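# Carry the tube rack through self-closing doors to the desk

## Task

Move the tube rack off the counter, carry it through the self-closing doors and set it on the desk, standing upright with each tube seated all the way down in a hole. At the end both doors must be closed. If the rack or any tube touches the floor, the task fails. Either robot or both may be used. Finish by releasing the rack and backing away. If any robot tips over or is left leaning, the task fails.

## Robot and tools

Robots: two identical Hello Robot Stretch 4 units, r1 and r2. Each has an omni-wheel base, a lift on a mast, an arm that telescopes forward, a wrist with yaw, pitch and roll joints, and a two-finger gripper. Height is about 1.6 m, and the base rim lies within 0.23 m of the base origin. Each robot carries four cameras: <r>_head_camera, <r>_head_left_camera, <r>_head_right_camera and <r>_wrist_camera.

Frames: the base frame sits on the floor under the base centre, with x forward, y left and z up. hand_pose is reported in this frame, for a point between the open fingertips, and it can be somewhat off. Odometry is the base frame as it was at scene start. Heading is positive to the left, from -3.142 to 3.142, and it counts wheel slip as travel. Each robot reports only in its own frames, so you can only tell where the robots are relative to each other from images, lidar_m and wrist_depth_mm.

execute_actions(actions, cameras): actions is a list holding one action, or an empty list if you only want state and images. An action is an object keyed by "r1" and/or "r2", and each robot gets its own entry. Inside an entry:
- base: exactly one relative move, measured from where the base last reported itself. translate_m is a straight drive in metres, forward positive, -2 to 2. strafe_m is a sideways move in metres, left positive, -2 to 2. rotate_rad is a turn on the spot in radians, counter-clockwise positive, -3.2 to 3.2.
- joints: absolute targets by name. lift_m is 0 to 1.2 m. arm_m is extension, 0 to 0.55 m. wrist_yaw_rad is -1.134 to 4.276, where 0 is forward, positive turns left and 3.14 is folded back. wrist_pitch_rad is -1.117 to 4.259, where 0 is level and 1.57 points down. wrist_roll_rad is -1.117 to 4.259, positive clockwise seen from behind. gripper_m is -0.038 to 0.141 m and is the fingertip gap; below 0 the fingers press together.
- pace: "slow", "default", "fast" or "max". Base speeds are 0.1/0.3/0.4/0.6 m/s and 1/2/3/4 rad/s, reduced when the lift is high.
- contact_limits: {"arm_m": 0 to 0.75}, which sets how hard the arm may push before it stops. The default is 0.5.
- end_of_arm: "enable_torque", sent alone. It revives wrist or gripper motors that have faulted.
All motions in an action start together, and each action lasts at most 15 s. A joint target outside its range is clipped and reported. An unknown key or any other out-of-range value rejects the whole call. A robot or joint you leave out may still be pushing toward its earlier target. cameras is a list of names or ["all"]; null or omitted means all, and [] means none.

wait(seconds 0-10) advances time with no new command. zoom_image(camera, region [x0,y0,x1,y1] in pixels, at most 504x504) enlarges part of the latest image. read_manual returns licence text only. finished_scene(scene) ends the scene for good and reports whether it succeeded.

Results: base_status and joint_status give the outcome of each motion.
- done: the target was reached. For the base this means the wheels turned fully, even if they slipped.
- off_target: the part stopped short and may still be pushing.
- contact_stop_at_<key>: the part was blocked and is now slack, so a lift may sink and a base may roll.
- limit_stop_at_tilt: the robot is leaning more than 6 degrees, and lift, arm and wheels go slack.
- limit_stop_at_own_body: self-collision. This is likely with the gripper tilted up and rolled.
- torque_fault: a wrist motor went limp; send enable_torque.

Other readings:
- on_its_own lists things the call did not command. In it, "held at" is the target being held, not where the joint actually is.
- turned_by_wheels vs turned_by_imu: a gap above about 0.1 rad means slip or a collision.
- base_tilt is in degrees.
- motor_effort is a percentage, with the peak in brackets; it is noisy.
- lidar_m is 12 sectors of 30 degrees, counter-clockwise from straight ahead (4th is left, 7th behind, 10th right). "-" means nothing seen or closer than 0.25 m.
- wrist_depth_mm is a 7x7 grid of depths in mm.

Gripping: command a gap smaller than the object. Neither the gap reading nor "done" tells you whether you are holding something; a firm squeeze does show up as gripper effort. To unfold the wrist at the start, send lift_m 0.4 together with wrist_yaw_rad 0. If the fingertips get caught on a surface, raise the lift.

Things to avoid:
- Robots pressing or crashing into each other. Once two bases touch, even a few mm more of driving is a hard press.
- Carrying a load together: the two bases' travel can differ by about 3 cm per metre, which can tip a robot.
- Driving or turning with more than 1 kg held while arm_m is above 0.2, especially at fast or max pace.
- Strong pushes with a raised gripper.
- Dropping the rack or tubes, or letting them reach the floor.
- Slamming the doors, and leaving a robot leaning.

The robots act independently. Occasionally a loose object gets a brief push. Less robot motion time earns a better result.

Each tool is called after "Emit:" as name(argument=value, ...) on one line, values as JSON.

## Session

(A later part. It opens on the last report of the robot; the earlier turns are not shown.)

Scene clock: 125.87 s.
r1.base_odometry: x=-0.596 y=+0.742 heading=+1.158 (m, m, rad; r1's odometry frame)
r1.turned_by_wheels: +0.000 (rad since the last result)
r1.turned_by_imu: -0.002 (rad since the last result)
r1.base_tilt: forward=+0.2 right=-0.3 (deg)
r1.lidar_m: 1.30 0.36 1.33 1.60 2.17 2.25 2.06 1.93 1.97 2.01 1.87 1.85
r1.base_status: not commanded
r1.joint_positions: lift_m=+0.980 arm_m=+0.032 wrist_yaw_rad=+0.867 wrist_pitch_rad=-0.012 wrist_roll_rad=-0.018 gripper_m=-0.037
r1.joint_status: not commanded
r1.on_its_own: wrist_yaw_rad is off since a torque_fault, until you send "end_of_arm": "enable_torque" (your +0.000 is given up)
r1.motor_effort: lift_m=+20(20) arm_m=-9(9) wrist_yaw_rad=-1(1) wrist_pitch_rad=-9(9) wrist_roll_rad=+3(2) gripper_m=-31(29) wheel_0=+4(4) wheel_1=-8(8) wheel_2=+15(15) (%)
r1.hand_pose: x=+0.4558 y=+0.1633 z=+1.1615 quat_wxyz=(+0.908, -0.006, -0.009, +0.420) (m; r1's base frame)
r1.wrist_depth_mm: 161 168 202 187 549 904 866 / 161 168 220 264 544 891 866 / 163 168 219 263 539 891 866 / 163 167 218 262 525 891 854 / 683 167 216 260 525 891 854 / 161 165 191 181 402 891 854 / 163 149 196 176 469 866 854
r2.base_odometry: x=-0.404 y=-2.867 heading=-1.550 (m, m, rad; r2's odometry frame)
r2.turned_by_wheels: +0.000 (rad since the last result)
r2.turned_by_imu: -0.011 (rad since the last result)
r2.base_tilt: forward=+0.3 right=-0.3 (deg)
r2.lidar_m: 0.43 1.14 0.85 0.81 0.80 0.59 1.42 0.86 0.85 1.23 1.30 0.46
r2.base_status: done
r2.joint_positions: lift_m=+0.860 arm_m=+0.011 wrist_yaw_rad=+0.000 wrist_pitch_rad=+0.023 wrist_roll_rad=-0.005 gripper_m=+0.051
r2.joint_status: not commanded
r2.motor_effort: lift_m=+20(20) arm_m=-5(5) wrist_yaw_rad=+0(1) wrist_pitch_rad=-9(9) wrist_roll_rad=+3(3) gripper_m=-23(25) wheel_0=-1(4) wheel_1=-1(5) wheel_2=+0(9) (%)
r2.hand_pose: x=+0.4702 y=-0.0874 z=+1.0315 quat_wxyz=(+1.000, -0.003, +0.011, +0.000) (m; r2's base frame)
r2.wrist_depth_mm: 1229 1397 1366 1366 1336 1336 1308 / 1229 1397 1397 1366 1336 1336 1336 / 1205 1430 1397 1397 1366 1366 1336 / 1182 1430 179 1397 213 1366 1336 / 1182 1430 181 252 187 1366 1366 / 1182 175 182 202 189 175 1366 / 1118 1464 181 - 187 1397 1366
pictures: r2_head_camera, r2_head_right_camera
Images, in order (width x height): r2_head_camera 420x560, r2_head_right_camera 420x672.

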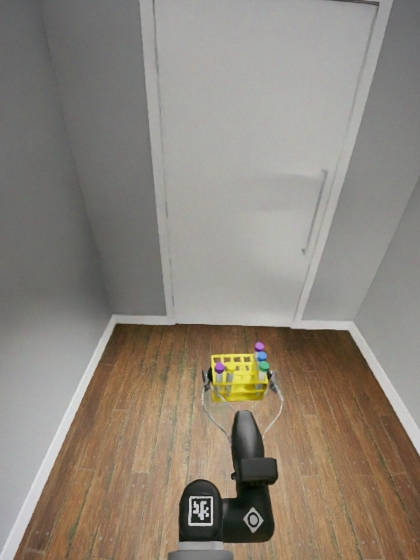

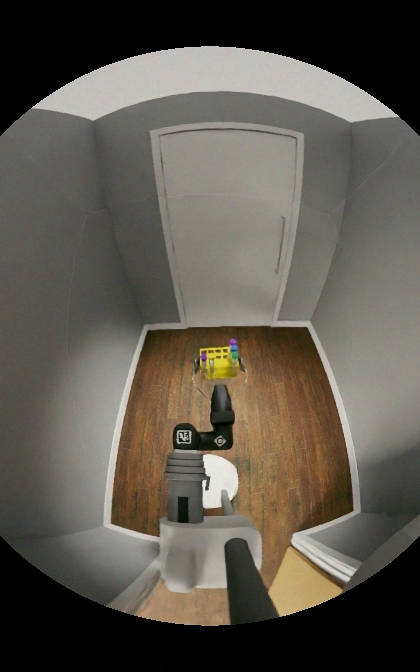

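Emit:
execute_actions(actions=[{"r2":{"base":{"strafe_m":-0.13}}}], cameras=[])

Emit:
execute_actions(actions=[{"r2":{"base":{"rotate_rad":3.15}}}], cameras=[])

Emit:
execute_actions(actions=[{"r2":{"base":{"translate_m":-1.3}}}], cameras=[])

Emit:
execute_actions(actions=[{"r2":{"base":{"translate_m":-0.5},"pace":"slow"}}], cameras=["r2_head_left_camera","r2_head_right_camera"])

Scene clock: 129.03 s.
r1.base_odometry: x=-0.596 y=+0.742 heading=+1.158 (m, m, rad; r1's odometry frame)
r1.turned_by_wheels: +0.000 (rad since the last result)
r1.turned_by_imu: -0.001 (rad since the last result)
r1.base_tilt: forward=+0.3 right=-0.3 (deg)
r1.lidar_m: 1.28 0.36 1.32 1.62 2.16 2.24 2.05 1.92 1.95 2.04 1.88 1.89
r1.base_status: not commanded
r1.joint_positions: lift_m=+0.980 arm_m=+0.032 wrist_yaw_rad=+0.867 wrist_pitch_rad=-0.012 wrist_roll_rad=-0.018 gripper_m=-0.037
r1.joint_status: not commanded
r1.on_its_own: wrist_yaw_rad is off since a torque_fault, until you send "end_of_arm": "enable_torque" (your +0.000 is given up)
r1.motor_effort: lift_m=+20(20) arm_m=-9(9) wrist_yaw_rad=+0(1) wrist_pitch_rad=-9(9) wrist_roll_rad=+2(2) gripper_m=-28(28) wheel_0=+4(4) wheel_1=-8(8) wheel_2=+15(15) (%)
r1.hand_pose: x=+0.4558 y=+0.1633 z=+1.1615 quat_wxyz=(+0.908, -0.006, -0.009, +0.420) (m; r1's base frame)
r1.wrist_depth_mm: 162 167 202 187 554 891 866 / 161 168 219 265 544 917 842 / 163 168 219 264 535 891 866 / 164 167 219 263 530 878 842 / 691 167 217 260 521 891 854 / 162 166 190 181 399 878 854 / 163 149 196 177 469 878 866
r2.base_odometry: x=-0.534 y=-2.869 heading=-1.550 (m, m, rad; r2's odometry frame)
r2.turned_by_wheels: +0.000 (rad since the last result)
r2.turned_by_imu: -0.001 (rad since the last result)
r2.base_tilt: forward=+0.3 right=-0.1 (deg)
r2.lidar_m: 0.41 1.30 0.98 0.94 0.80 0.66 1.20 0.74 0.85 1.10 1.16 0.47
r2.base_status: done
r2.joint_positions: lift_m=+0.860 arm_m=+0.011 wrist_yaw_rad=+0.000 wrist_pitch_rad=+0.023 wrist_roll_rad=-0.005 gripper_m=+0.051
r2.joint_status: not commanded
r2.motor_effort: lift_m=+20(20) arm_m=-5(5) wrist_yaw_rad=-1(1) wrist_pitch_rad=-9(9) wrist_roll_rad=+2(3) gripper_m=-23(22) wheel_0=+1(9) wheel_1=+2(8) wheel_2=+0(1) (%)
r2.hand_pose: x=+0.4702 y=-0.0875 z=+1.0315 quat_wxyz=(+1.000, -0.003, +0.011, +0.000) (m; r2's base frame)
r2.wrist_depth_mm: 1397 1397 1366 1366 1336 1336 1308 / 1397 1397 1366 1366 1366 1336 1336 / 1397 1397 1397 1366 1366 1336 1366 / 1366 1430 181 1366 213 1366 1366 / 1366 1430 181 251 189 1366 1366 / 1366 174 182 202 189 176 1397 / 1255 1464 181 - 187 1430 1397
pictures: none
No camera images: the call's "cameras" was empty. Leave "cameras" out to get every camera's image.

Scene clock: 131.90 s.
r1.base_odometry: x=-0.596 y=+0.742 heading=+1.158 (m, m, rad; r1's odometry frame)
r1.turned_by_wheels: +0.000 (rad since the last result)
r1.turned_by_imu: -0.001 (rad since the last result)
r1.base_tilt: forward=+0.3 right=-0.3 (deg)
r1.lidar_m: 1.28 0.37 1.33 1.58 2.17 2.24 2.05 1.92 1.99 1.99 1.88 1.87
r1.base_status: not commanded
r1.joint_positions: lift_m=+0.980 arm_m=+0.032 wrist_yaw_rad=+0.867 wrist_pitch_rad=-0.012 wrist_roll_rad=-0.018 gripper_m=-0.037
r1.joint_status: not commanded
r1.on_its_own: wrist_yaw_rad is off since a torque_fault, until you send "end_of_arm": "enable_torque" (your +0.000 is given up)
r1.motor_effort: lift_m=+20(20) arm_m=-9(9) wrist_yaw_rad=-2(1) wrist_pitch_rad=-10(9) wrist_roll_rad=+2(2) gripper_m=-28(30) wheel_0=+4(4) wheel_1=-8(8) wheel_2=+15(15) (%)
r1.hand_pose: x=+0.4558 y=+0.1633 z=+1.1615 quat_wxyz=(+0.908, -0.006, -0.009, +0.420) (m; r1's base frame)
r1.wrist_depth_mm: 163 168 202 187 554 891 866 / 162 168 219 265 544 891 854 / 163 168 219 263 535 878 854 / 164 167 218 262 530 891 866 / 683 167 216 259 521 904 878 / 162 165 190 182 181 891 854 / 163 148 197 177 466 866 842
r2.base_odometry: x=-0.534 y=-2.869 heading=+1.600 (m, m, rad; r2's odometry frame)
r2.turned_by_wheels: +3.150 (rad since the last result)
r2.turned_by_imu: +3.217 (rad since the last result)
r2.base_tilt: forward=+0.0 right=-0.2 (deg)
r2.lidar_m: 0.42 0.76 0.89 1.10 1.17 1.66 1.63 1.26 0.96 0.93 0.77 0.46
r2.base_status: done
r2.joint_positions: lift_m=+0.860 arm_m=+0.011 wrist_yaw_rad=+0.000 wrist_pitch_rad=+0.023 wrist_roll_rad=-0.005 gripper_m=+0.051
r2.joint_status: not commanded
r2.motor_effort: lift_m=+20(20) arm_m=-5(5) wrist_yaw_rad=+0(2) wrist_pitch_rad=-9(9) wrist_roll_rad=+4(3) gripper_m=-23(24) wheel_0=+0(5) wheel_1=+0(5) wheel_2=+0(8) (%)
r2.hand_pose: x=+0.4702 y=-0.0874 z=+1.0315 quat_wxyz=(+1.000, -0.003, +0.011, +0.000) (m; r2's base frame)
r2.wrist_depth_mm: 640 831 1160 - - - - / 640 820 1160 - - - - / 640 820 1138 - - - - / 634 809 179 - 234 - - / 634 778 180 245 187 - - / 627 175 182 202 189 175 410 / 603 809 182 - 187 - 433
pictures: none
No camera images: the call's "cameras" was empty. Leave "cameras" out to get every camera's image.

Scene clock: 137.73 s.
r1.base_odometry: x=-0.596 y=+0.742 heading=+1.158 (m, m, rad; r1's odometry frame)
r1.turned_by_wheels: +0.000 (rad since the last result)
r1.turned_by_imu: -0.002 (rad since the last result)
r1.base_tilt: forward=+0.3 right=-0.3 (deg)
r1.lidar_m: 1.29 0.37 1.33 1.61 2.16 2.24 2.05 1.92 1.96 2.00 1.87 1.88
r1.base_status: not commanded
r1.joint_positions: lift_m=+0.980 arm_m=+0.032 wrist_yaw_rad=+0.867 wrist_pitch_rad=-0.012 wrist_roll_rad=-0.018 gripper_m=-0.037
r1.joint_status: not commanded
r1.on_its_own: wrist_yaw_rad is off since a torque_fault, until you send "end_of_arm": "enable_torque" (your +0.000 is given up)
r1.motor_effort: lift_m=+20(20) arm_m=-9(9) wrist_yaw_rad=-1(1) wrist_pitch_rad=-10(9) wrist_roll_rad=+2(2) gripper_m=-29(33) wheel_0=+4(4) wheel_1=-8(8) wheel_2=+15(15) (%)
r1.hand_pose: x=+0.4558 y=+0.1633 z=+1.1615 quat_wxyz=(+0.908, -0.006, -0.009, +0.420) (m; r1's base frame)
r1.wrist_depth_mm: 161 168 202 187 559 891 854 / 162 168 219 265 544 904 866 / 163 167 220 265 539 904 866 / 163 167 218 262 530 891 854 / 691 167 218 262 521 878 854 / 162 165 190 181 399 891 854 / 163 149 196 176 466 878 854
r2.base_odometry: x=-0.496 y=-4.169 heading=+1.600 (m, m, rad; r2's odometry frame)
r2.turned_by_wheels: +0.000 (rad since the last result)
r2.turned_by_imu: +0.005 (rad since the last result)
r2.base_tilt: forward=+0.3 right=-0.2 (deg)
r2.lidar_m: 0.41 1.60 1.24 1.02 0.42 0.33 0.32 0.35 0.48 0.83 0.89 0.47
r2.base_status: done
r2.joint_positions: lift_m=+0.860 arm_m=+0.011 wrist_yaw_rad=+0.000 wrist_pitch_rad=+0.023 wrist_roll_rad=-0.005 gripper_m=+0.051
r2.joint_status: not commanded
r2.motor_effort: lift_m=+20(20) arm_m=-5(5) wrist_yaw_rad=+1(0) wrist_pitch_rad=-9(9) wrist_roll_rad=+3(3) gripper_m=-24(23) wheel_0=+1(5) wheel_1=+1(6) wheel_2=+0(9) (%)
r2.hand_pose: x=+0.4702 y=-0.0874 z=+1.0315 quat_wxyz=(+1.000, -0.003, +0.011, +0.000) (m; r2's base frame)
r2.wrist_depth_mm: 1618 1661 1921 - 1576 1499 1255 / 1618 1661 1921 - 1618 1537 1255 / 1618 1708 1921 - 1576 1537 1255 / 1618 1661 180 - 211 1537 1281 / 1576 1756 180 252 187 1576 1281 / 1576 175 181 202 189 175 1160 / 1499 1756 181 - 187 1618 1255
pictures: none
No camera images: the call's "cameras" was empty. Leave "cameras" out to get every camera's image.

Scene clock: 141.20 s.
r1.base_odometry: x=-0.596 y=+0.742 heading=+1.158 (m, m, rad; r1's odometry frame)
r1.turned_by_wheels: +0.000 (rad since the last result)
r1.turned_by_imu: -0.001 (rad since the last result)
r1.base_tilt: forward=+0.3 right=-0.3 (deg)
r1.lidar_m: 1.30 0.37 1.33 1.59 2.17 2.24 2.05 1.91 1.94 2.03 1.88 1.85
r1.base_status: not commanded
r1.joint_positions: lift_m=+0.980 arm_m=+0.032 wrist_yaw_rad=+0.867 wrist_pitch_rad=-0.012 wrist_roll_rad=-0.018 gripper_m=-0.037
r1.joint_status: not commanded
r1.on_its_own: wrist_yaw_rad is off since a torque_fault, until you send "end_of_arm": "enable_torque" (your +0.000 is given up)
r1.motor_effort: lift_m=+20(20) arm_m=-9(9) wrist_yaw_rad=-2(1) wrist_pitch_rad=-9(9) wrist_roll_rad=+2(2) gripper_m=-29(30) wheel_0=+4(4) wheel_1=-8(8) wheel_2=+15(15) (%)
r1.hand_pose: x=+0.4558 y=+0.1633 z=+1.1615 quat_wxyz=(+0.908, -0.006, -0.009, +0.420) (m; r1's base frame)
r1.wrist_depth_mm: 162 168 202 186 549 891 854 / 161 168 220 265 544 891 866 / 164 168 219 264 535 904 854 / 163 167 219 263 525 891 866 / 683 167 216 259 525 891 842 / 162 165 191 182 399 891 866 / 163 149 196 177 462 866 854
r2.base_odometry: x=-0.526 y=-4.299 heading=+1.551 (m, m, rad; r2's odometry frame)
r2.turned_by_wheels: -0.049 (rad since the last result)
r2.turned_by_imu: -0.110 (rad since the last result)
r2.base_tilt: forward=+0.2 right=+0.0 (deg)
r2.lidar_m: 0.43 1.72 1.22 0.98 0.32 0.25 - 0.25 0.28 0.78 0.91 0.45
r2.base_status: translate_m contact_stop (by the wheels' count: -0.130 of -0.500)
r2.joint_positions: lift_m=+0.860 arm_m=+0.011 wrist_yaw_rad=+0.000 wrist_pitch_rad=+0.023 wrist_roll_rad=-0.005 gripper_m=+0.051
r2.joint_status: not commanded
r2.on_its_own: the wheels are slack since a contact_stop
r2.motor_effort: lift_m=+19(20) arm_m=-3(5) wrist_yaw_rad=+1(13) wrist_pitch_rad=-9(12) wrist_roll_rad=+3(2) gripper_m=-23(24) wheel_0=+0(32) wheel_1=+0(22) wheel_2=+0(35) (%)
r2.hand_pose: x=+0.4699 y=-0.0874 z=+1.0316 quat_wxyz=(+1.000, -0.003, +0.011, +0.000) (m; r2's base frame)
r2.wrist_depth_mm: 1708 1661 - - 1708 1576 1078 / 1708 1708 - - 1708 1618 1078 / 1708 1708 - - 1756 1618 1078 / 1708 1756 179 - 211 1618 1098 / 1756 1756 181 252 187 1430 1118 / 1708 174 182 202 189 175 1025 / 1708 1756 181 - 186 1576 1078
pictures: r2_head_left_camera, r2_head_right_camera
Images, in order (width x height): r2_head_left_camera 420x672, r2_head_right_camera 420x672.

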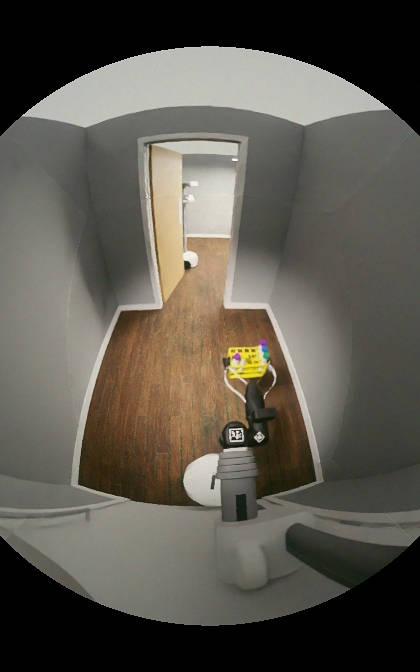

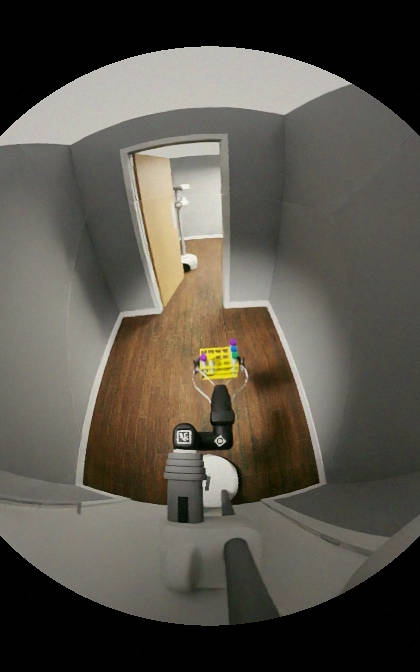

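Emit:
execute_actions(actions=[{"r2":{"base":{"rotate_rad":0.1}}}], cameras=[])

Emit:
execute_actions(actions=[{"r2":{"base":{"translate_m":1.5}}}], cameras=["r2_head_camera"])

Emit:
execute_actions(actions=[{"r2":{"base":{"translate_m":1.3}}}], cameras=["r2_head_left_camera"])

Scene clock: 143.67 s.
r1.base_odometry: x=-0.596 y=+0.742 heading=+1.158 (m, m, rad; r1's odometry frame)
r1.turned_by_wheels: +0.000 (rad since the last result)
r1.turned_by_imu: -0.001 (rad since the last result)
r1.base_tilt: forward=+0.3 right=-0.3 (deg)
r1.lidar_m: 1.27 0.34 1.33 1.63 2.18 2.24 2.06 1.91 1.97 2.03 1.88 1.88
r1.base_status: not commanded
r1.joint_positions: lift_m=+0.980 arm_m=+0.032 wrist_yaw_rad=+0.867 wrist_pitch_rad=-0.012 wrist_roll_rad=-0.018 gripper_m=-0.037
r1.joint_status: not commanded
r1.on_its_own: wrist_yaw_rad is off since a torque_fault, until you send "end_of_arm": "enable_torque" (your +0.000 is given up)
r1.motor_effort: lift_m=+20(20) arm_m=-9(9) wrist_yaw_rad=-3(1) wrist_pitch_rad=-8(10) wrist_roll_rad=+2(2) gripper_m=-32(31) wheel_0=+4(4) wheel_1=-8(8) wheel_2=+15(16) (%)
r1.hand_pose: x=+0.4558 y=+0.1633 z=+1.1615 quat_wxyz=(+0.908, -0.006, -0.009, +0.420) (m; r1's base frame)
r1.wrist_depth_mm: 162 167 201 187 554 917 842 / 161 167 219 265 544 891 866 / 163 168 219 265 539 878 854 / 163 167 217 263 530 878 866 / 683 167 217 262 521 904 866 / 161 165 190 181 402 891 866 / 163 149 196 177 466 878 854
r2.base_odometry: x=-0.526 y=-4.299 heading=+1.651 (m, m, rad; r2's odometry frame)
r2.turned_by_wheels: +0.100 (rad since the last result)
r2.turned_by_imu: +0.101 (rad since the last result)
r2.base_tilt: forward=+0.3 right=-0.2 (deg)
r2.lidar_m: 0.41 1.56 1.20 0.58 0.29 0.25 - 0.25 0.31 0.87 0.93 1.38
r2.base_status: done
r2.joint_positions: lift_m=+0.860 arm_m=+0.011 wrist_yaw_rad=+0.000 wrist_pitch_rad=+0.023 wrist_roll_rad=-0.005 gripper_m=+0.051
r2.joint_status: not commanded
r2.motor_effort: lift_m=+18(19) arm_m=-3(3) wrist_yaw_rad=+1(1) wrist_pitch_rad=-9(9) wrist_roll_rad=+2(3) gripper_m=-25(24) wheel_0=+0(3) wheel_1=-1(5) wheel_2=-1(5) (%)
r2.hand_pose: x=+0.4699 y=-0.0874 z=+1.0316 quat_wxyz=(+1.000, -0.003, +0.011, +0.000) (m; r2's base frame)
r2.wrist_depth_mm: 1576 1756 1863 - 1708 1661 1281 / 1618 1808 1921 - 1708 1618 1308 / 1618 1808 1863 - 1708 1661 1308 / 1618 1808 179 - 215 1708 1308 / 1576 1863 180 - 186 1708 1336 / 1576 174 181 202 189 175 1229 / 1430 1863 181 - 186 1808 1281
pictures: none
No camera images: the call's "cameras" was empty. Leave "cameras" out to get every camera's image.

Scene clock: 150.13 s.
r1.base_odometry: x=-0.596 y=+0.742 heading=+1.158 (m, m, rad; r1's odometry frame)
r1.turned_by_wheels: +0.000 (rad since the last result)
r1.turned_by_imu: -0.002 (rad since the last result)
r1.base_tilt: forward=+0.3 right=-0.3 (deg)
r1.lidar_m: 1.30 0.35 1.32 1.63 2.18 2.21 2.04 1.92 1.97 2.01 1.87 1.87
r1.base_status: not commanded
r1.joint_positions: lift_m=+0.980 arm_m=+0.032 wrist_yaw_rad=+0.867 wrist_pitch_rad=-0.012 wrist_roll_rad=-0.018 gripper_m=-0.037
r1.joint_status: not commanded
r1.on_its_own: wrist_yaw_rad is off since a torque_fault, until you send "end_of_arm": "enable_torque" (your +0.000 is given up)
r1.motor_effort: lift_m=+20(20) arm_m=-9(9) wrist_yaw_rad=-4(1) wrist_pitch_rad=-9(9) wrist_roll_rad=+2(2) gripper_m=-30(32) wheel_0=+4(4) wheel_1=-8(8) wheel_2=+15(15) (%)
r1.hand_pose: x=+0.4558 y=+0.1633 z=+1.1615 quat_wxyz=(+0.908, -0.006, -0.009, +0.420) (m; r1's base frame)
r1.wrist_depth_mm: 162 168 202 186 549 891 866 / 161 168 220 266 544 891 854 / 163 168 220 264 535 878 854 / 163 167 218 264 525 904 854 / 691 167 217 260 521 904 842 / 162 166 191 182 402 904 854 / 163 148 197 177 462 904 854
r2.base_odometry: x=-0.647 y=-2.804 heading=+1.651 (m, m, rad; r2's odometry frame)
r2.turned_by_wheels: +0.000 (rad since the last result)
r2.turned_by_imu: -0.011 (rad since the last result)
r2.base_tilt: forward=+0.0 right=-0.1 (deg)
r2.lidar_m: 0.42 0.67 0.77 1.06 1.13 1.65 1.70 1.32 1.01 0.98 0.64 0.48
r2.base_status: done
r2.joint_positions: lift_m=+0.860 arm_m=+0.011 wrist_yaw_rad=+0.000 wrist_pitch_rad=+0.023 wrist_roll_rad=-0.005 gripper_m=+0.051
r2.joint_status: not commanded
r2.motor_effort: lift_m=+18(19) arm_m=-3(3) wrist_yaw_rad=+0(2) wrist_pitch_rad=-9(9) wrist_roll_rad=+3(2) gripper_m=-21(24) wheel_0=+0(8) wheel_1=+1(4) wheel_2=+2(9) (%)
r2.hand_pose: x=+0.4699 y=-0.0874 z=+1.0316 quat_wxyz=(+1.000, -0.003, +0.011, +0.000) (m; r2's base frame)
r2.wrist_depth_mm: 580 750 1078 - - - - / 585 750 1060 - - - - / 585 750 1060 - - - - / 580 750 179 - 213 - - / 580 715 179 252 188 - - / 580 175 181 202 189 175 - / 549 741 181 - 186 - -
pictures: r2_head_camera
Images, in order (width x height): r2_head_camera 420x560.

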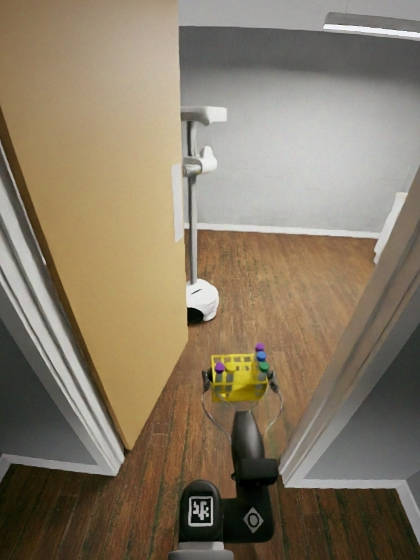

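Scene clock: 156.00 s.
r1.base_odometry: x=-0.596 y=+0.742 heading=+1.157 (m, m, rad; r1's odometry frame)
r1.turned_by_wheels: +0.000 (rad since the last result)
r1.turned_by_imu: -0.006 (rad since the last result)
r1.base_tilt: forward=+0.3 right=-0.3 (deg)
r1.lidar_m: 0.43 0.33 0.25 0.25 2.17 2.25 2.07 1.91 1.97 2.01 1.88 1.85
r1.base_status: not commanded
r1.joint_positions: lift_m=+0.980 arm_m=+0.032 wrist_yaw_rad=+0.702 wrist_pitch_rad=-0.012 wrist_roll_rad=-0.018 gripper_m=-0.037
r1.joint_status: not commanded
r1.on_its_own: wrist_yaw_rad is off since a torque_fault, until you send "end_of_arm": "enable_torque" (your +0.000 is given up)
r1.motor_effort: lift_m=+20(20) arm_m=-9(9) wrist_yaw_rad=+0(1) wrist_pitch_rad=-8(9) wrist_roll_rad=+2(2) gripper_m=-32(31) wheel_0=+0(4) wheel_1=-7(8) wheel_2=+13(15) (%)
r1.hand_pose: x=+0.4791 y=+0.1195 z=+1.1617 quat_wxyz=(+0.939, -0.006, -0.009, +0.344) (m; r1's base frame)
r1.wrist_depth_mm: 135 153 192 183 991 960 946 / 134 154 226 306 960 960 931 / 135 153 224 304 960 960 960 / 135 153 224 300 946 946 960 / 135 152 222 298 960 960 946 / 134 151 184 182 741 946 946 / 134 135 191 176 960 946 931
r2.base_odometry: x=-0.751 y=-1.508 heading=+1.651 (m, m, rad; r2's odometry frame)
r2.turned_by_wheels: +0.000 (rad since the last result)
r2.turned_by_imu: -0.010 (rad since the last result)
r2.base_tilt: forward=+0.1 right=-0.1 (deg)
r2.lidar_m: 0.33 0.25 0.29 - 0.25 0.40 3.04 0.80 0.99 2.05 2.20 0.47
r2.base_status: done
r2.joint_positions: lift_m=+0.860 arm_m=+0.011 wrist_yaw_rad=+0.000 wrist_pitch_rad=+0.023 wrist_roll_rad=-0.005 gripper_m=+0.051
r2.joint_status: not commanded
r2.motor_effort: lift_m=+19(19) arm_m=-3(3) wrist_yaw_rad=+0(4) wrist_pitch_rad=-8(8) wrist_roll_rad=+3(3) gripper_m=-27(22) wheel_0=-3(4) wheel_1=+4(6) wheel_2=-1(8) (%)
r2.hand_pose: x=+0.4699 y=-0.0874 z=+1.0316 quat_wxyz=(+1.000, -0.003, +0.011, +0.000) (m; r2's base frame)
r2.wrist_depth_mm: - 297 334 - - - - / - 399 421 - - - - / - 421 - - - - - / - 430 180 - 214 - - / - 430 180 252 187 - - / - 175 182 202 189 175 - / - 433 182 - 186 - -
pictures: r2_head_left_camera
Images, in order (width x height): r2_head_left_camera 420x672.

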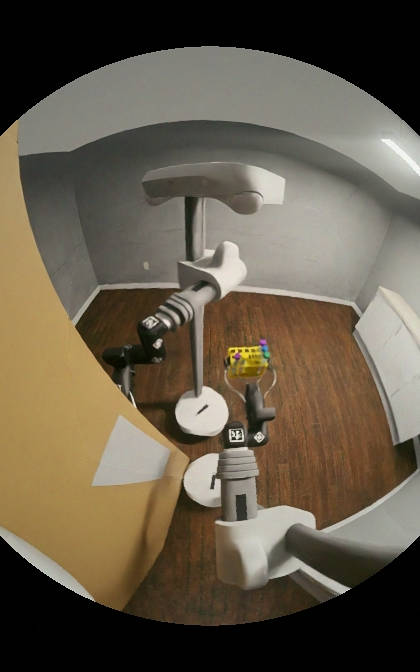

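Emit:
execute_actions(actions=[{"r1":{"joints":{"gripper_m":0.1}}}], cameras=[])

Emit:
execute_actions(actions=[{"r1":{"base":{"translate_m":-0.9}}}], cameras=[])

Emit:
execute_actions(actions=[{"r1":{"end_of_arm":"enable_torque"}}], cameras=[])

Emit:
execute_actions(actions=[{"r1":{"base":{"rotate_rad":0.74},"joints":{"wrist_yaw_rad":0,"gripper_m":0.14}}}], cameras=[])

Emit:
execute_actions(actions=[{"r1":{"base":{"strafe_m":1.3}}}], cameras=["r1_head_camera","r1_head_right_camera"])

Scene clock: 160.10 s.
r1.base_odometry: x=-0.596 y=+0.742 heading=+1.157 (m, m, rad; r1's odometry frame)
r1.turned_by_wheels: -0.001 (rad since the last result)
r1.turned_by_imu: -0.002 (rad since the last result)
r1.base_tilt: forward=+0.2 right=-0.2 (deg)
r1.lidar_m: 0.43 0.34 0.25 0.25 2.17 2.24 2.05 1.91 1.95 2.03 1.88 1.87
r1.base_status: not commanded
r1.joint_positions: lift_m=+0.980 arm_m=+0.031 wrist_yaw_rad=+0.556 wrist_pitch_rad=-0.014 wrist_roll_rad=-0.017 gripper_m=+0.100
r1.joint_status: all done
r1.on_its_own: wrist_yaw_rad is off since a torque_fault, until you send "end_of_arm": "enable_torque" (your +0.000 is given up)
r1.motor_effort: lift_m=+20(20) arm_m=-5(9) wrist_yaw_rad=-2(1) wrist_pitch_rad=-3(8) wrist_roll_rad=+1(2) gripper_m=+3(29) wheel_0=+0(0) wheel_1=-2(7) wheel_2=+0(13) (%)
r1.hand_pose: x=+0.4930 y=+0.0780 z=+1.1621 quat_wxyz=(+0.962, -0.006, -0.009, +0.274) (m; r1's base frame)
r1.wrist_depth_mm: 154 198 195 1008 1025 1042 1060 / 154 211 273 991 1025 1008 1098 / 151 210 274 1008 1008 1042 1060 / 150 209 272 976 1025 1042 1060 / 149 206 270 960 1042 1042 1078 / 151 186 194 917 198 1060 1042 / 150 179 266 152 1008 1042 1078
r2.base_odometry: x=-0.751 y=-1.508 heading=+1.651 (m, m, rad; r2's odometry frame)
r2.turned_by_wheels: +0.000 (rad since the last result)
r2.turned_by_imu: -0.002 (rad since the last result)
r2.base_tilt: forward=+0.2 right=-0.1 (deg)
r2.lidar_m: 0.34 0.34 0.33 - 0.25 0.41 3.03 0.80 0.99 2.06 2.20 2.56
r2.base_status: not commanded
r2.joint_positions: lift_m=+0.860 arm_m=+0.011 wrist_yaw_rad=+0.000 wrist_pitch_rad=+0.023 wrist_roll_rad=-0.005 gripper_m=+0.051
r2.joint_status: not commanded
r2.motor_effort: lift_m=+19(19) arm_m=-3(3) wrist_yaw_rad=-1(0) wrist_pitch_rad=-9(9) wrist_roll_rad=+3(3) gripper_m=-25(22) wheel_0=-3(2) wheel_1=+5(5) wheel_2=-1(1) (%)
r2.hand_pose: x=+0.4699 y=-0.0874 z=+1.0316 quat_wxyz=(+1.000, -0.003, +0.011, +0.000) (m; r2's base frame)
r2.wrist_depth_mm: - 298 336 - - - - / - 399 421 - - - - / - 421 - - - - - / - 433 179 - 212 - - / - 433 180 252 187 - - / - 174 181 202 189 175 - / - 1983 181 - 187 - -
pictures: none
No camera images: the call's "cameras" was empty. Leave "cameras" out to get every camera's image.

Scene clock: 164.57 s.
r1.base_odometry: x=-0.958 y=-0.082 heading=+1.157 (m, m, rad; r1's odometry frame)
r1.turned_by_wheels: +0.000 (rad since the last result)
r1.turned_by_imu: +0.002 (rad since the last result)
r1.base_tilt: forward=+0.2 right=-0.3 (deg)
r1.lidar_m: 0.82 0.83 1.99 1.79 1.67 1.72 1.25 1.16 1.20 1.59 2.39 2.46
r1.base_status: done
r1.joint_positions: lift_m=+0.980 arm_m=+0.031 wrist_yaw_rad=+0.439 wrist_pitch_rad=-0.014 wrist_roll_rad=-0.017 gripper_m=+0.100
r1.joint_status: not commanded
r1.on_its_own: wrist_yaw_rad is off since a torque_fault, until you send "end_of_arm": "enable_torque" (your +0.000 is given up)
r1.motor_effort: lift_m=+20(20) arm_m=-5(5) wrist_yaw_rad=-2(1) wrist_pitch_rad=-3(3) wrist_roll_rad=+0(1) gripper_m=+0(5) wheel_0=+0(4) wheel_1=+1(5) wheel_2=+0(10) (%)
r1.hand_pose: x=+0.5000 y=+0.0435 z=+1.1621 quat_wxyz=(+0.976, -0.007, -0.009, +0.218) (m; r1's base frame)
r1.wrist_depth_mm: 1576 1708 - 1921 1430 - - / 1537 1661 - 1042 1499 - - / 1618 1661 - - 1537 1983 - / 1576 1661 - - 1281 1983 - / 1618 1661 - 931 1308 1921 - / 1618 1576 - 647 198 - - / 1576 1618 - 151 1308 1921 -
r2.base_odometry: x=-0.751 y=-1.508 heading=+1.651 (m, m, rad; r2's odometry frame)
r2.turned_by_wheels: +0.000 (rad since the last result)
r2.turned_by_imu: -0.002 (rad since the last result)
r2.base_tilt: forward=+0.4 right=-0.2 (deg)
r2.lidar_m: 0.42 2.59 2.21 - 0.25 0.41 3.03 0.81 0.98 2.05 2.20 0.90
r2.base_status: not commanded
r2.joint_positions: lift_m=+0.860 arm_m=+0.011 wrist_yaw_rad=+0.000 wrist_pitch_rad=+0.023 wrist_roll_rad=-0.005 gripper_m=+0.051
r2.joint_status: not commanded
r2.motor_effort: lift_m=+18(19) arm_m=-3(3) wrist_yaw_rad=+0(1) wrist_pitch_rad=-9(9) wrist_roll_rad=+3(4) gripper_m=-24(25) wheel_0=-2(2) wheel_1=+5(5) wheel_2=-1(1) (%)
r2.hand_pose: x=+0.4699 y=-0.0874 z=+1.0316 quat_wxyz=(+1.000, -0.003, +0.011, +0.000) (m; r2's base frame)
r2.wrist_depth_mm: - - - - - - - / - - - - - - - / - - - - 820 - - / - - 178 - 213 - - / - - 180 252 186 - - / - 175 181 202 189 175 - / - - 182 - 187 - -
pictures: none
No camera images: the call's "cameras" was empty. Leave "cameras" out to get every camera's image.

Scene clock: 164.87 s.
r1.base_odometry: x=-0.958 y=-0.082 heading=+1.157 (m, m, rad; r1's odometry frame)
r1.turned_by_wheels: +0.000 (rad since the last result)
r1.turned_by_imu: +0.000 (rad since the last result)
r1.base_tilt: forward=+0.2 right=-0.2 (deg)
r1.lidar_m: 0.81 0.85 1.97 1.78 1.66 1.71 1.25 1.18 1.20 1.57 2.40 2.46
r1.base_status: not commanded
r1.joint_positions: lift_m=+0.980 arm_m=+0.031 wrist_yaw_rad=+0.439 wrist_pitch_rad=-0.014 wrist_roll_rad=-0.017 gripper_m=+0.100
r1.joint_status: not commanded
r1.end_of_arm: enable_torque: each motor that was off is on again
r1.on_its_own: wrist_yaw_rad is held at +0.439, not at your +0.000, since a torque_fault
r1.motor_effort: lift_m=+20(20) arm_m=-5(5) wrist_yaw_rad=-2(3) wrist_pitch_rad=-4(3) wrist_roll_rad=+1(0) gripper_m=+1(4) wheel_0=-1(0) wheel_1=+1(1) wheel_2=+1(1) (%)
r1.hand_pose: x=+0.5000 y=+0.0435 z=+1.1621 quat_wxyz=(+0.976, -0.007, -0.009, +0.218) (m; r1's base frame)
r1.wrist_depth_mm: 1618 1661 - 1808 1464 - - / 1618 1661 - 1078 1499 - - / 1618 1618 - - 1576 1983 - / 1576 1708 - - 1255 1983 - / 1576 1661 - 917 1255 1983 - / 1576 1618 - 654 197 1921 - / 1576 1618 - 151 1308 1983 -
r2.base_odometry: x=-0.751 y=-1.508 heading=+1.651 (m, m, rad; r2's odometry frame)
r2.turned_by_wheels: +0.000 (rad since the last result)
r2.turned_by_imu: +0.000 (rad since the last result)
r2.base_tilt: forward=+0.5 right=-0.1 (deg)
r2.lidar_m: 0.41 2.61 2.22 - 0.25 0.42 3.04 0.77 1.01 2.06 2.20 0.92
r2.base_status: not commanded
r2.joint_positions: lift_m=+0.860 arm_m=+0.011 wrist_yaw_rad=+0.000 wrist_pitch_rad=+0.023 wrist_roll_rad=-0.005 gripper_m=+0.051
r2.joint_status: not commanded
r2.motor_effort: lift_m=+19(18) arm_m=-3(3) wrist_yaw_rad=+0(1) wrist_pitch_rad=-8(9) wrist_roll_rad=+2(2) gripper_m=-26(26) wheel_0=-2(2) wheel_1=+5(5) wheel_2=-1(1) (%)
r2.hand_pose: x=+0.4699 y=-0.0874 z=+1.0316 quat_wxyz=(+1.000, -0.003, +0.011, +0.000) (m; r2's base frame)
r2.wrist_depth_mm: - - - - - - - / - - - - - - - / - - - - 820 - - / - - 179 - 212 - - / - - 180 252 186 - - / - 175 181 202 189 176 - / - - 182 - 187 - -
pictures: none
No camera images: the call's "cameras" was empty. Leave "cameras" out to get every camera's image.

Scene clock: 166.50 s.
r1.base_odometry: x=-0.958 y=-0.082 heading=+1.897 (m, m, rad; r1's odometry frame)
r1.turned_by_wheels: +0.740 (rad since the last result)
r1.turned_by_imu: +0.743 (rad since the last result)
r1.base_tilt: forward=+0.2 right=-0.3 (deg)
r1.lidar_m: 1.95 2.08 1.69 1.67 1.49 1.18 1.16 1.27 2.00 2.39 2.46 0.79
r1.base_status: done
r1.joint_positions: lift_m=+0.980 arm_m=+0.031 wrist_yaw_rad=+0.000 wrist_pitch_rad=-0.014 wrist_roll_rad=-0.017 gripper_m=+0.140
r1.joint_status: all done
r1.motor_effort: lift_m=+20(20) arm_m=-5(5) wrist_yaw_rad=-1(8) wrist_pitch_rad=-4(4) wrist_roll_rad=+1(1) gripper_m=+1(2) wheel_0=-2(5) wheel_1=+0(2) wheel_2=+1(8) (%)
r1.hand_pose: x=+0.4902 y=-0.0874 z=+1.1621 quat_wxyz=(+1.000, -0.009, -0.007, +0.000) (m; r1's base frame)
r1.wrist_depth_mm: 1863 1921 1808 1808 - 1205 931 / 1863 1863 1808 1708 - 1060 960 / 1863 1808 1756 1756 - - 1078 / 1808 1808 1808 1808 - 1576 1078 / 1863 1808 1708 1756 - 854 960 / 1863 200 1756 1756 - 535 521 / 1863 1808 1756 147 - 1025 480
r2.base_odometry: x=-0.751 y=-1.508 heading=+1.651 (m, m, rad; r2's odometry frame)
r2.turned_by_wheels: +0.000 (rad since the last result)
r2.turned_by_imu: -0.001 (rad since the last result)
r2.base_tilt: forward=+0.3 right=-0.1 (deg)
r2.lidar_m: 0.42 2.57 2.20 - 0.25 0.42 3.03 0.79 0.99 2.04 2.20 0.81
r2.base_status: not commanded
r2.joint_positions: lift_m=+0.860 arm_m=+0.011 wrist_yaw_rad=+0.000 wrist_pitch_rad=+0.023 wrist_roll_rad=-0.005 gripper_m=+0.051
r2.joint_status: not commanded
r2.motor_effort: lift_m=+19(18) arm_m=-3(3) wrist_yaw_rad=+1(1) wrist_pitch_rad=-9(9) wrist_roll_rad=+3(3) gripper_m=-24(27) wheel_0=-3(3) wheel_1=+4(5) wheel_2=-1(1) (%)
r2.hand_pose: x=+0.4699 y=-0.0874 z=+1.0316 quat_wxyz=(+1.000, -0.003, +0.011, +0.000) (m; r2's base frame)
r2.wrist_depth_mm: - - - - - - - / - - - - - - - / - - - - - 778 - / - - 179 - 213 - - / - - 180 252 186 - - / - 175 181 202 189 175 - / - - 181 - 187 - -
pictures: none
No camera images: the call's "cameras" was empty. Leave "cameras" out to get every camera's image.

Scene clock: 172.17 s.
r1.base_odometry: x=-2.189 y=-0.498 heading=+1.897 (m, m, rad; r1's odometry frame)
r1.turned_by_wheels: +0.000 (rad since the last result)
r1.turned_by_imu: +0.001 (rad since the last result)
r1.base_tilt: forward=+0.2 right=-0.3 (deg)
r1.lidar_m: 0.99 0.48 0.39 0.38 0.43 0.99 0.99 1.08 1.69 3.70 1.85 2.14
r1.base_status: done
r1.joint_positions: lift_m=+0.980 arm_m=+0.031 wrist_yaw_rad=+0.000 wrist_pitch_rad=-0.014 wrist_roll_rad=-0.017 gripper_m=+0.140
r1.joint_status: not commanded
r1.motor_effort: lift_m=+20(20) arm_m=-5(5) wrist_yaw_rad=+0(0) wrist_pitch_rad=-4(3) wrist_roll_rad=+0(1) gripper_m=-2(1) wheel_0=+3(6) wheel_1=-1(7) wheel_2=+1(1) (%)
r1.hand_pose: x=+0.4902 y=-0.0874 z=+1.1621 quat_wxyz=(+1.000, -0.009, -0.007, +0.000) (m; r1's base frame)
r1.wrist_depth_mm: 1430 1863 - 1983 1863 1756 1808 / 1430 1921 1921 1921 1863 1808 1756 / 1336 1921 1983 1983 1921 1808 1863 / 1397 1983 - 1983 1921 1756 1708 / 1336 1921 1921 1921 1863 1921 1756 / 1098 200 1281 1921 1808 1808 1756 / 723 788 1205 147 1921 1808 1756
r2.base_odometry: x=-0.751 y=-1.508 heading=+1.651 (m, m, rad; r2's odometry frame)
r2.turned_by_wheels: +0.000 (rad since the last result)
r2.turned_by_imu: -0.002 (rad since the last result)
r2.base_tilt: forward=+0.2 right=+0.0 (deg)
r2.lidar_m: 0.41 2.59 2.20 - 0.25 0.40 3.01 0.79 0.99 2.04 1.84 2.50
r2.base_status: not commanded
r2.joint_positions: lift_m=+0.860 arm_m=+0.011 wrist_yaw_rad=+0.000 wrist_pitch_rad=+0.023 wrist_roll_rad=-0.005 gripper_m=+0.051
r2.joint_status: not commanded
r2.motor_effort: lift_m=+19(18) arm_m=-3(3) wrist_yaw_rad=-1(2) wrist_pitch_rad=-9(8) wrist_roll_rad=+3(2) gripper_m=-26(22) wheel_0=-2(2) wheel_1=+5(5) wheel_2=-1(1) (%)
r2.hand_pose: x=+0.4699 y=-0.0874 z=+1.0316 quat_wxyz=(+1.000, -0.003, +0.011, +0.000) (m; r2's base frame)
r2.wrist_depth_mm: - - - - - - - / - - - - - - - / - - - - - - - / - - 179 - 213 - - / - - 180 252 187 - - / - 175 181 202 189 175 - / - - 181 - 187 - -
pictures: r1_head_camera, r1_head_right_camera
Images, in order (width x height): r1_head_camera 420x560, r1_head_right_camera 420x672.

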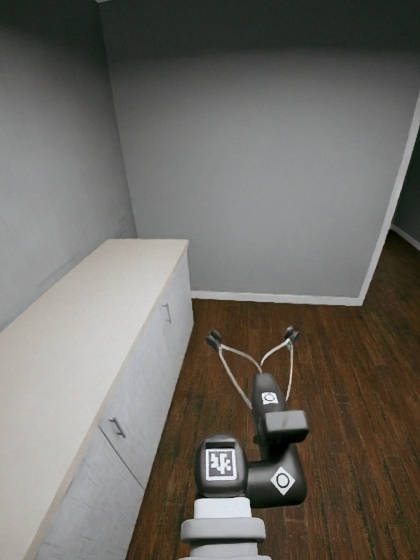

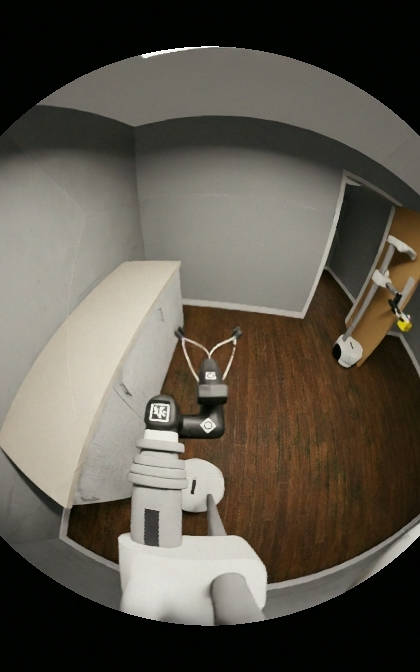

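Emit:
execute_actions(actions=[{"r1":{"base":{"translate_m":1.7},"joints":{"wrist_yaw_rad":3.0,"lift_m":0.5}},"r2":{"base":{"translate_m":0.1},"pace":"slow"}}], cameras=[])

Emit:
execute_actions(actions=[{"r1":{"base":{"strafe_m":-1.0}}}], cameras=["r1_head_right_camera"])

Scene clock: 189.40 s.
torque_fault: r1.wrist_pitch_rad switched itself off since the last result.
r1.base_odometry: x=-2.721 y=+1.105 heading=+2.053 (m, m, rad; r1's odometry frame)
r1.turned_by_wheels: +0.156 (rad since the last result)
r1.turned_by_imu: +0.135 (rad since the last result)
r1.base_tilt: forward=+0.2 right=-0.2 (deg)
r1.lidar_m: 0.45 0.52 0.79 0.25 0.25 0.38 2.67 3.15 1.73 0.89 0.51 0.43
r1.base_status: translate_m contact_stop (by the wheels' count: +1.689 of +1.700)
r1.joint_positions: lift_m=+0.500 arm_m=+0.031 wrist_yaw_rad=+2.898 wrist_pitch_rad=+1.252 wrist_roll_rad=-0.017 gripper_m=+0.140
r1.joint_status: wrist_yaw_rad limit_stop_at_own_body (moved +2.898 of +3.000); the others done
r1.on_its_own: wrist_yaw_rad is held at +2.898, not at your +3.000, since a limit_stop_at_own_body; the wheels are slack since a contact_stop; arm_m is slack since a limit_stop_at_own_body; wrist_pitch_rad is off since a torque_fault, until you send "end_of_arm": "enable_torque" (its first target -0.016 is given up)
r1.motor_effort: lift_m=+17(18) arm_m=+0(5) wrist_yaw_rad=-1(73) wrist_pitch_rad=+1(100) wrist_roll_rad=+0(44) gripper_m=+1(6) wheel_0=+0(16) wheel_1=+0(31) wheel_2=+0(10) (%)
r1.hand_pose: x=+0.1349 y=+0.1066 z=+0.4044 quat_wxyz=(+0.093, -0.582, +0.064, +0.805) (m; r1's base frame)
r1.wrist_depth_mm: 759 778 778 788 307 291 290 / 723 484 492 741 366 355 347 / 364 455 462 473 469 459 452 / 430 436 439 442 668 647 634 / 415 415 421 427 647 661 668 / 399 202 402 410 603 609 621 / 384 379 387 147 597 597 603
r2.base_odometry: x=-0.759 y=-1.408 heading=+1.651 (m, m, rad; r2's odometry frame)
r2.turned_by_wheels: +0.000 (rad since the last result)
r2.turned_by_imu: -0.008 (rad since the last result)
r2.base_tilt: forward=+0.4 right=+0.1 (deg)
r2.lidar_m: 0.42 2.47 2.06 2.03 0.25 0.38 3.14 0.88 1.15 1.71 2.21 2.41
r2.base_status: done
r2.joint_positions: lift_m=+0.860 arm_m=+0.011 wrist_yaw_rad=+0.000 wrist_pitch_rad=+0.023 wrist_roll_rad=-0.005 gripper_m=+0.051
r2.joint_status: not commanded
r2.motor_effort: lift_m=+19(19) arm_m=-3(3) wrist_yaw_rad=+0(1) wrist_pitch_rad=-9(9) wrist_roll_rad=+3(3) gripper_m=-24(25) wheel_0=-2(4) wheel_1=+3(5) wheel_2=-1(7) (%)
r2.hand_pose: x=+0.4699 y=-0.0874 z=+1.0316 quat_wxyz=(+1.000, -0.003, +0.011, +0.000) (m; r2's base frame)
r2.wrist_depth_mm: - - - - - - - / - - - - - - - / - - - - - - - / - - 179 - 213 - - / - - 180 252 187 - - / - 175 181 202 189 175 - / - - 182 - 187 - -
pictures: none
No camera images: the call's "cameras" was empty. Leave "cameras" out to get every camera's image.

not run: a stop came earlier in this reply.

Hit the counter. Recover.

Emit:
execute_actions(actions=[{"r1":{"end_of_arm":"enable_torque"}}], cameras=[])

Emit:
execute_actions(actions=[{"r1":{"base":{"rotate_rad":-0.32}}}], cameras=[])

Emit:
execute_actions(actions=[{"r1":{"base":{"strafe_m":-1.1}}}], cameras=["r1_head_right_camera"])

Scene clock: 190.87 s.
r1.base_odometry: x=-2.721 y=+1.105 heading=+2.053 (m, m, rad; r1's odometry frame)
r1.turned_by_wheels: +0.000 (rad since the last result)
r1.turned_by_imu: +0.000 (rad since the last result)
r1.base_tilt: forward=+0.2 right=-0.2 (deg)
r1.lidar_m: 0.44 0.55 0.78 0.25 0.25 0.37 2.68 3.13 1.73 0.90 0.51 0.45
r1.base_status: not commanded
r1.joint_positions: lift_m=+0.500 arm_m=+0.031 wrist_yaw_rad=+2.898 wrist_pitch_rad=+1.276 wrist_roll_rad=-0.017 gripper_m=+0.140
r1.joint_status: not commanded
r1.end_of_arm: enable_torque: each motor that was off is on again
r1.on_its_own: wrist_yaw_rad is held at +2.898, not at your +3.000, since a limit_stop_at_own_body; wrist_pitch_rad is held at +1.276, not at its first target -0.016, since a torque_fault; the wheels are slack since a contact_stop; arm_m is slack since a limit_stop_at_own_body
r1.motor_effort: lift_m=+17(17) arm_m=+0(0) wrist_yaw_rad=-1(2) wrist_pitch_rad=+2(2) wrist_roll_rad=+0(0) gripper_m=+0(2) wheel_0=+0(0) wheel_1=+0(0) wheel_2=+0(0) (%)
r1.hand_pose: x=+0.1413 y=+0.1050 z=+0.4023 quat_wxyz=(+0.092, -0.592, +0.065, +0.798) (m; r1's base frame)
r1.wrist_depth_mm: 741 750 750 778 315 298 297 / 466 477 477 732 379 368 357 / 379 449 459 462 496 477 473 / 430 430 433 442 661 668 668 / 410 415 421 424 647 647 654 / 399 202 399 410 603 609 627 / 564 382 389 147 591 603 609
r2.base_odometry: x=-0.759 y=-1.408 heading=+1.651 (m, m, rad; r2's odometry frame)
r2.turned_by_wheels: +0.000 (rad since the last result)
r2.turned_by_imu: -0.001 (rad since the last result)
r2.base_tilt: forward=+0.1 right=-0.3 (deg)
r2.lidar_m: 0.42 2.49 2.07 2.03 0.25 0.39 3.15 0.87 1.15 1.71 2.21 2.41
r2.base_status: not commanded
r2.joint_positions: lift_m=+0.860 arm_m=+0.011 wrist_yaw_rad=+0.000 wrist_pitch_rad=+0.023 wrist_roll_rad=-0.005 gripper_m=+0.051
r2.joint_status: not commanded
r2.motor_effort: lift_m=+19(18) arm_m=-3(3) wrist_yaw_rad=+0(2) wrist_pitch_rad=-9(9) wrist_roll_rad=+3(3) gripper_m=-23(21) wheel_0=-1(1) wheel_1=+3(3) wheel_2=-1(1) (%)
r2.hand_pose: x=+0.4699 y=-0.0874 z=+1.0316 quat_wxyz=(+1.000, -0.003, +0.011, +0.000) (m; r2's base frame)
r2.wrist_depth_mm: - - - - - - 1983 / - - - - - - - / - - - - - - - / - - 179 - 212 - - / - - 180 252 187 - - / - 175 181 202 189 175 - / - - 181 - 187 - -
pictures: none
No camera images: the call's "cameras" was empty. Leave "cameras" out to get every camera's image.

Scene clock: 191.97 s.
r1.base_odometry: x=-2.721 y=+1.105 heading=+1.733 (m, m, rad; r1's odometry frame)
r1.turned_by_wheels: -0.320 (rad since the last result)
r1.turned_by_imu: -0.322 (rad since the last result)
r1.base_tilt: forward=+0.3 right=-0.3 (deg)
r1.lidar_m: 0.43 0.45 0.62 0.44 0.25 0.25 0.65 2.77 1.89 1.71 0.69 0.46
r1.base_status: done
r1.joint_positions: lift_m=+0.500 arm_m=+0.031 wrist_yaw_rad=+2.898 wrist_pitch_rad=+1.276 wrist_roll_rad=-0.017 gripper_m=+0.140
r1.joint_status: not commanded
r1.on_its_own: wrist_yaw_rad is held at +2.898, not at your +3.000, since a limit_stop_at_own_body; wrist_pitch_rad is held at +1.276, not at its first target -0.016, since a torque_fault; arm_m is slack since a limit_stop_at_own_body
r1.motor_effort: lift_m=+17(17) arm_m=+0(0) wrist_yaw_rad=-2(1) wrist_pitch_rad=+1(0) wrist_roll_rad=+1(0) gripper_m=+3(2) wheel_0=+1(4) wheel_1=+0(4) wheel_2=-1(5) (%)
r1.hand_pose: x=+0.1414 y=+0.1050 z=+0.4023 quat_wxyz=(+0.092, -0.592, +0.065, +0.798) (m; r1's base frame)
r1.wrist_depth_mm: 750 750 768 445 421 473 525 / 459 477 480 517 539 615 715 / 379 452 459 466 707 707 715 / 430 430 436 442 676 691 683 / 413 413 415 427 640 640 647 / 399 201 402 410 603 609 627 / 559 382 384 148 591 591 603
r2.base_odometry: x=-0.759 y=-1.408 heading=+1.651 (m, m, rad; r2's odometry frame)
r2.turned_by_wheels: +0.000 (rad since the last result)
r2.turned_by_imu: +0.000 (rad since the last result)
r2.base_tilt: forward=+0.3 right=-0.1 (deg)
r2.lidar_m: 0.40 2.49 2.06 2.04 0.25 0.39 3.15 0.88 1.13 1.71 2.18 2.42
r2.base_status: not commanded
r2.joint_positions: lift_m=+0.860 arm_m=+0.011 wrist_yaw_rad=+0.000 wrist_pitch_rad=+0.023 wrist_roll_rad=-0.005 gripper_m=+0.051
r2.joint_status: not commanded
r2.motor_effort: lift_m=+19(18) arm_m=-3(3) wrist_yaw_rad=-1(2) wrist_pitch_rad=-9(9) wrist_roll_rad=+4(3) gripper_m=-26(25) wheel_0=-1(1) wheel_1=+3(3) wheel_2=-1(1) (%)
r2.hand_pose: x=+0.4699 y=-0.0874 z=+1.0316 quat_wxyz=(+1.000, -0.003, +0.011, +0.000) (m; r2's base frame)
r2.wrist_depth_mm: - - - - - - 1983 / - - - - - - - / - - - - - - - / - - 179 - 213 - - / - - 180 252 186 - - / - 174 181 202 189 175 - / - - 182 - 187 - -
pictures: none
No camera images: the call's "cameras" was empty. Leave "cameras" out to get every camera's image.

Scene clock: 196.97 s.
r1.base_odometry: x=-1.635 y=+1.283 heading=+1.733 (m, m, rad; r1's odometry frame)
r1.turned_by_wheels: +0.000 (rad since the last result)
r1.turned_by_imu: -0.005 (rad since the last result)
r1.base_tilt: forward=+0.3 right=-0.3 (deg)
r1.lidar_m: 0.48 0.49 0.69 1.28 1.30 1.73 2.64 0.97 0.64 0.63 1.11 0.52
r1.base_status: done
r1.joint_positions: lift_m=+0.500 arm_m=+0.031 wrist_yaw_rad=+2.898 wrist_pitch_rad=+1.276 wrist_roll_rad=-0.017 gripper_m=+0.140
r1.joint_status: not commanded
r1.on_its_own: wrist_yaw_rad is held at +2.898, not at your +3.000, since a limit_stop_at_own_body; wrist_pitch_rad is held at +1.276, not at its first target -0.016, since a torque_fault; arm_m is slack since a limit_stop_at_own_body
r1.motor_effort: lift_m=+17(17) arm_m=+0(0) wrist_yaw_rad=-2(2) wrist_pitch_rad=+2(1) wrist_roll_rad=+1(0) gripper_m=-1(2) wheel_0=+0(7) wheel_1=+1(8) wheel_2=-1(1) (%)
r1.hand_pose: x=+0.1414 y=+0.1050 z=+0.4023 quat_wxyz=(+0.092, -0.592, +0.065, +0.798) (m; r1's base frame)
r1.wrist_depth_mm: 750 741 759 768 788 778 798 / 466 477 480 723 741 750 741 / 379 455 455 466 699 707 715 / 433 433 433 439 668 676 676 / 407 413 415 427 640 654 654 / 399 202 402 407 603 615 627 / 564 382 387 147 591 603 603
r2.base_odometry: x=-0.759 y=-1.408 heading=+1.651 (m, m, rad; r2's odometry frame)
r2.turned_by_wheels: +0.000 (rad since the last result)
r2.turned_by_imu: -0.002 (rad since the last result)
r2.base_tilt: forward=+0.2 right=-0.1 (deg)
r2.lidar_m: 0.41 2.48 2.06 2.02 0.25 0.38 3.13 0.88 0.62 0.65 2.20 2.42
r2.base_status: not commanded
r2.joint_positions: lift_m=+0.860 arm_m=+0.011 wrist_yaw_rad=+0.000 wrist_pitch_rad=+0.023 wrist_roll_rad=-0.005 gripper_m=+0.051
r2.joint_status: not commanded
r2.motor_effort: lift_m=+19(18) arm_m=-3(3) wrist_yaw_rad=+0(0) wrist_pitch_rad=-9(8) wrist_roll_rad=+3(4) gripper_m=-22(23) wheel_0=-1(1) wheel_1=+3(3) wheel_2=-1(1) (%)
r2.hand_pose: x=+0.4699 y=-0.0874 z=+1.0316 quat_wxyz=(+1.000, -0.003, +0.011, +0.000) (m; r2's base frame)
r2.wrist_depth_mm: - - - - - - 1983 / - - - - - - - / - - - - - - - / - - 179 - 213 - - / - - 180 252 187 - - / - 174 181 202 189 176 - / - - 182 - 187 - -
pictures: r1_head_right_camera
Images, in order (width x height): r1_head_right_camera 420x672.

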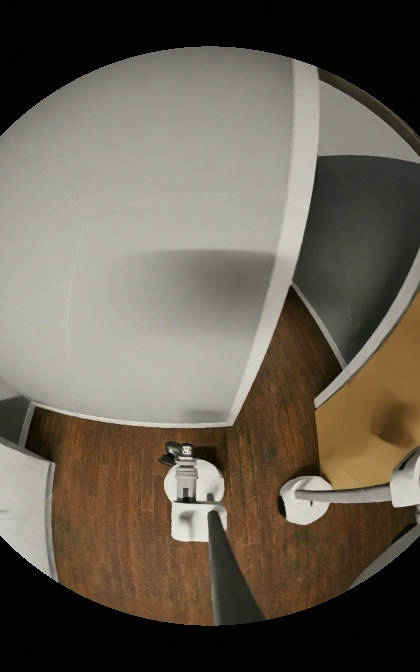

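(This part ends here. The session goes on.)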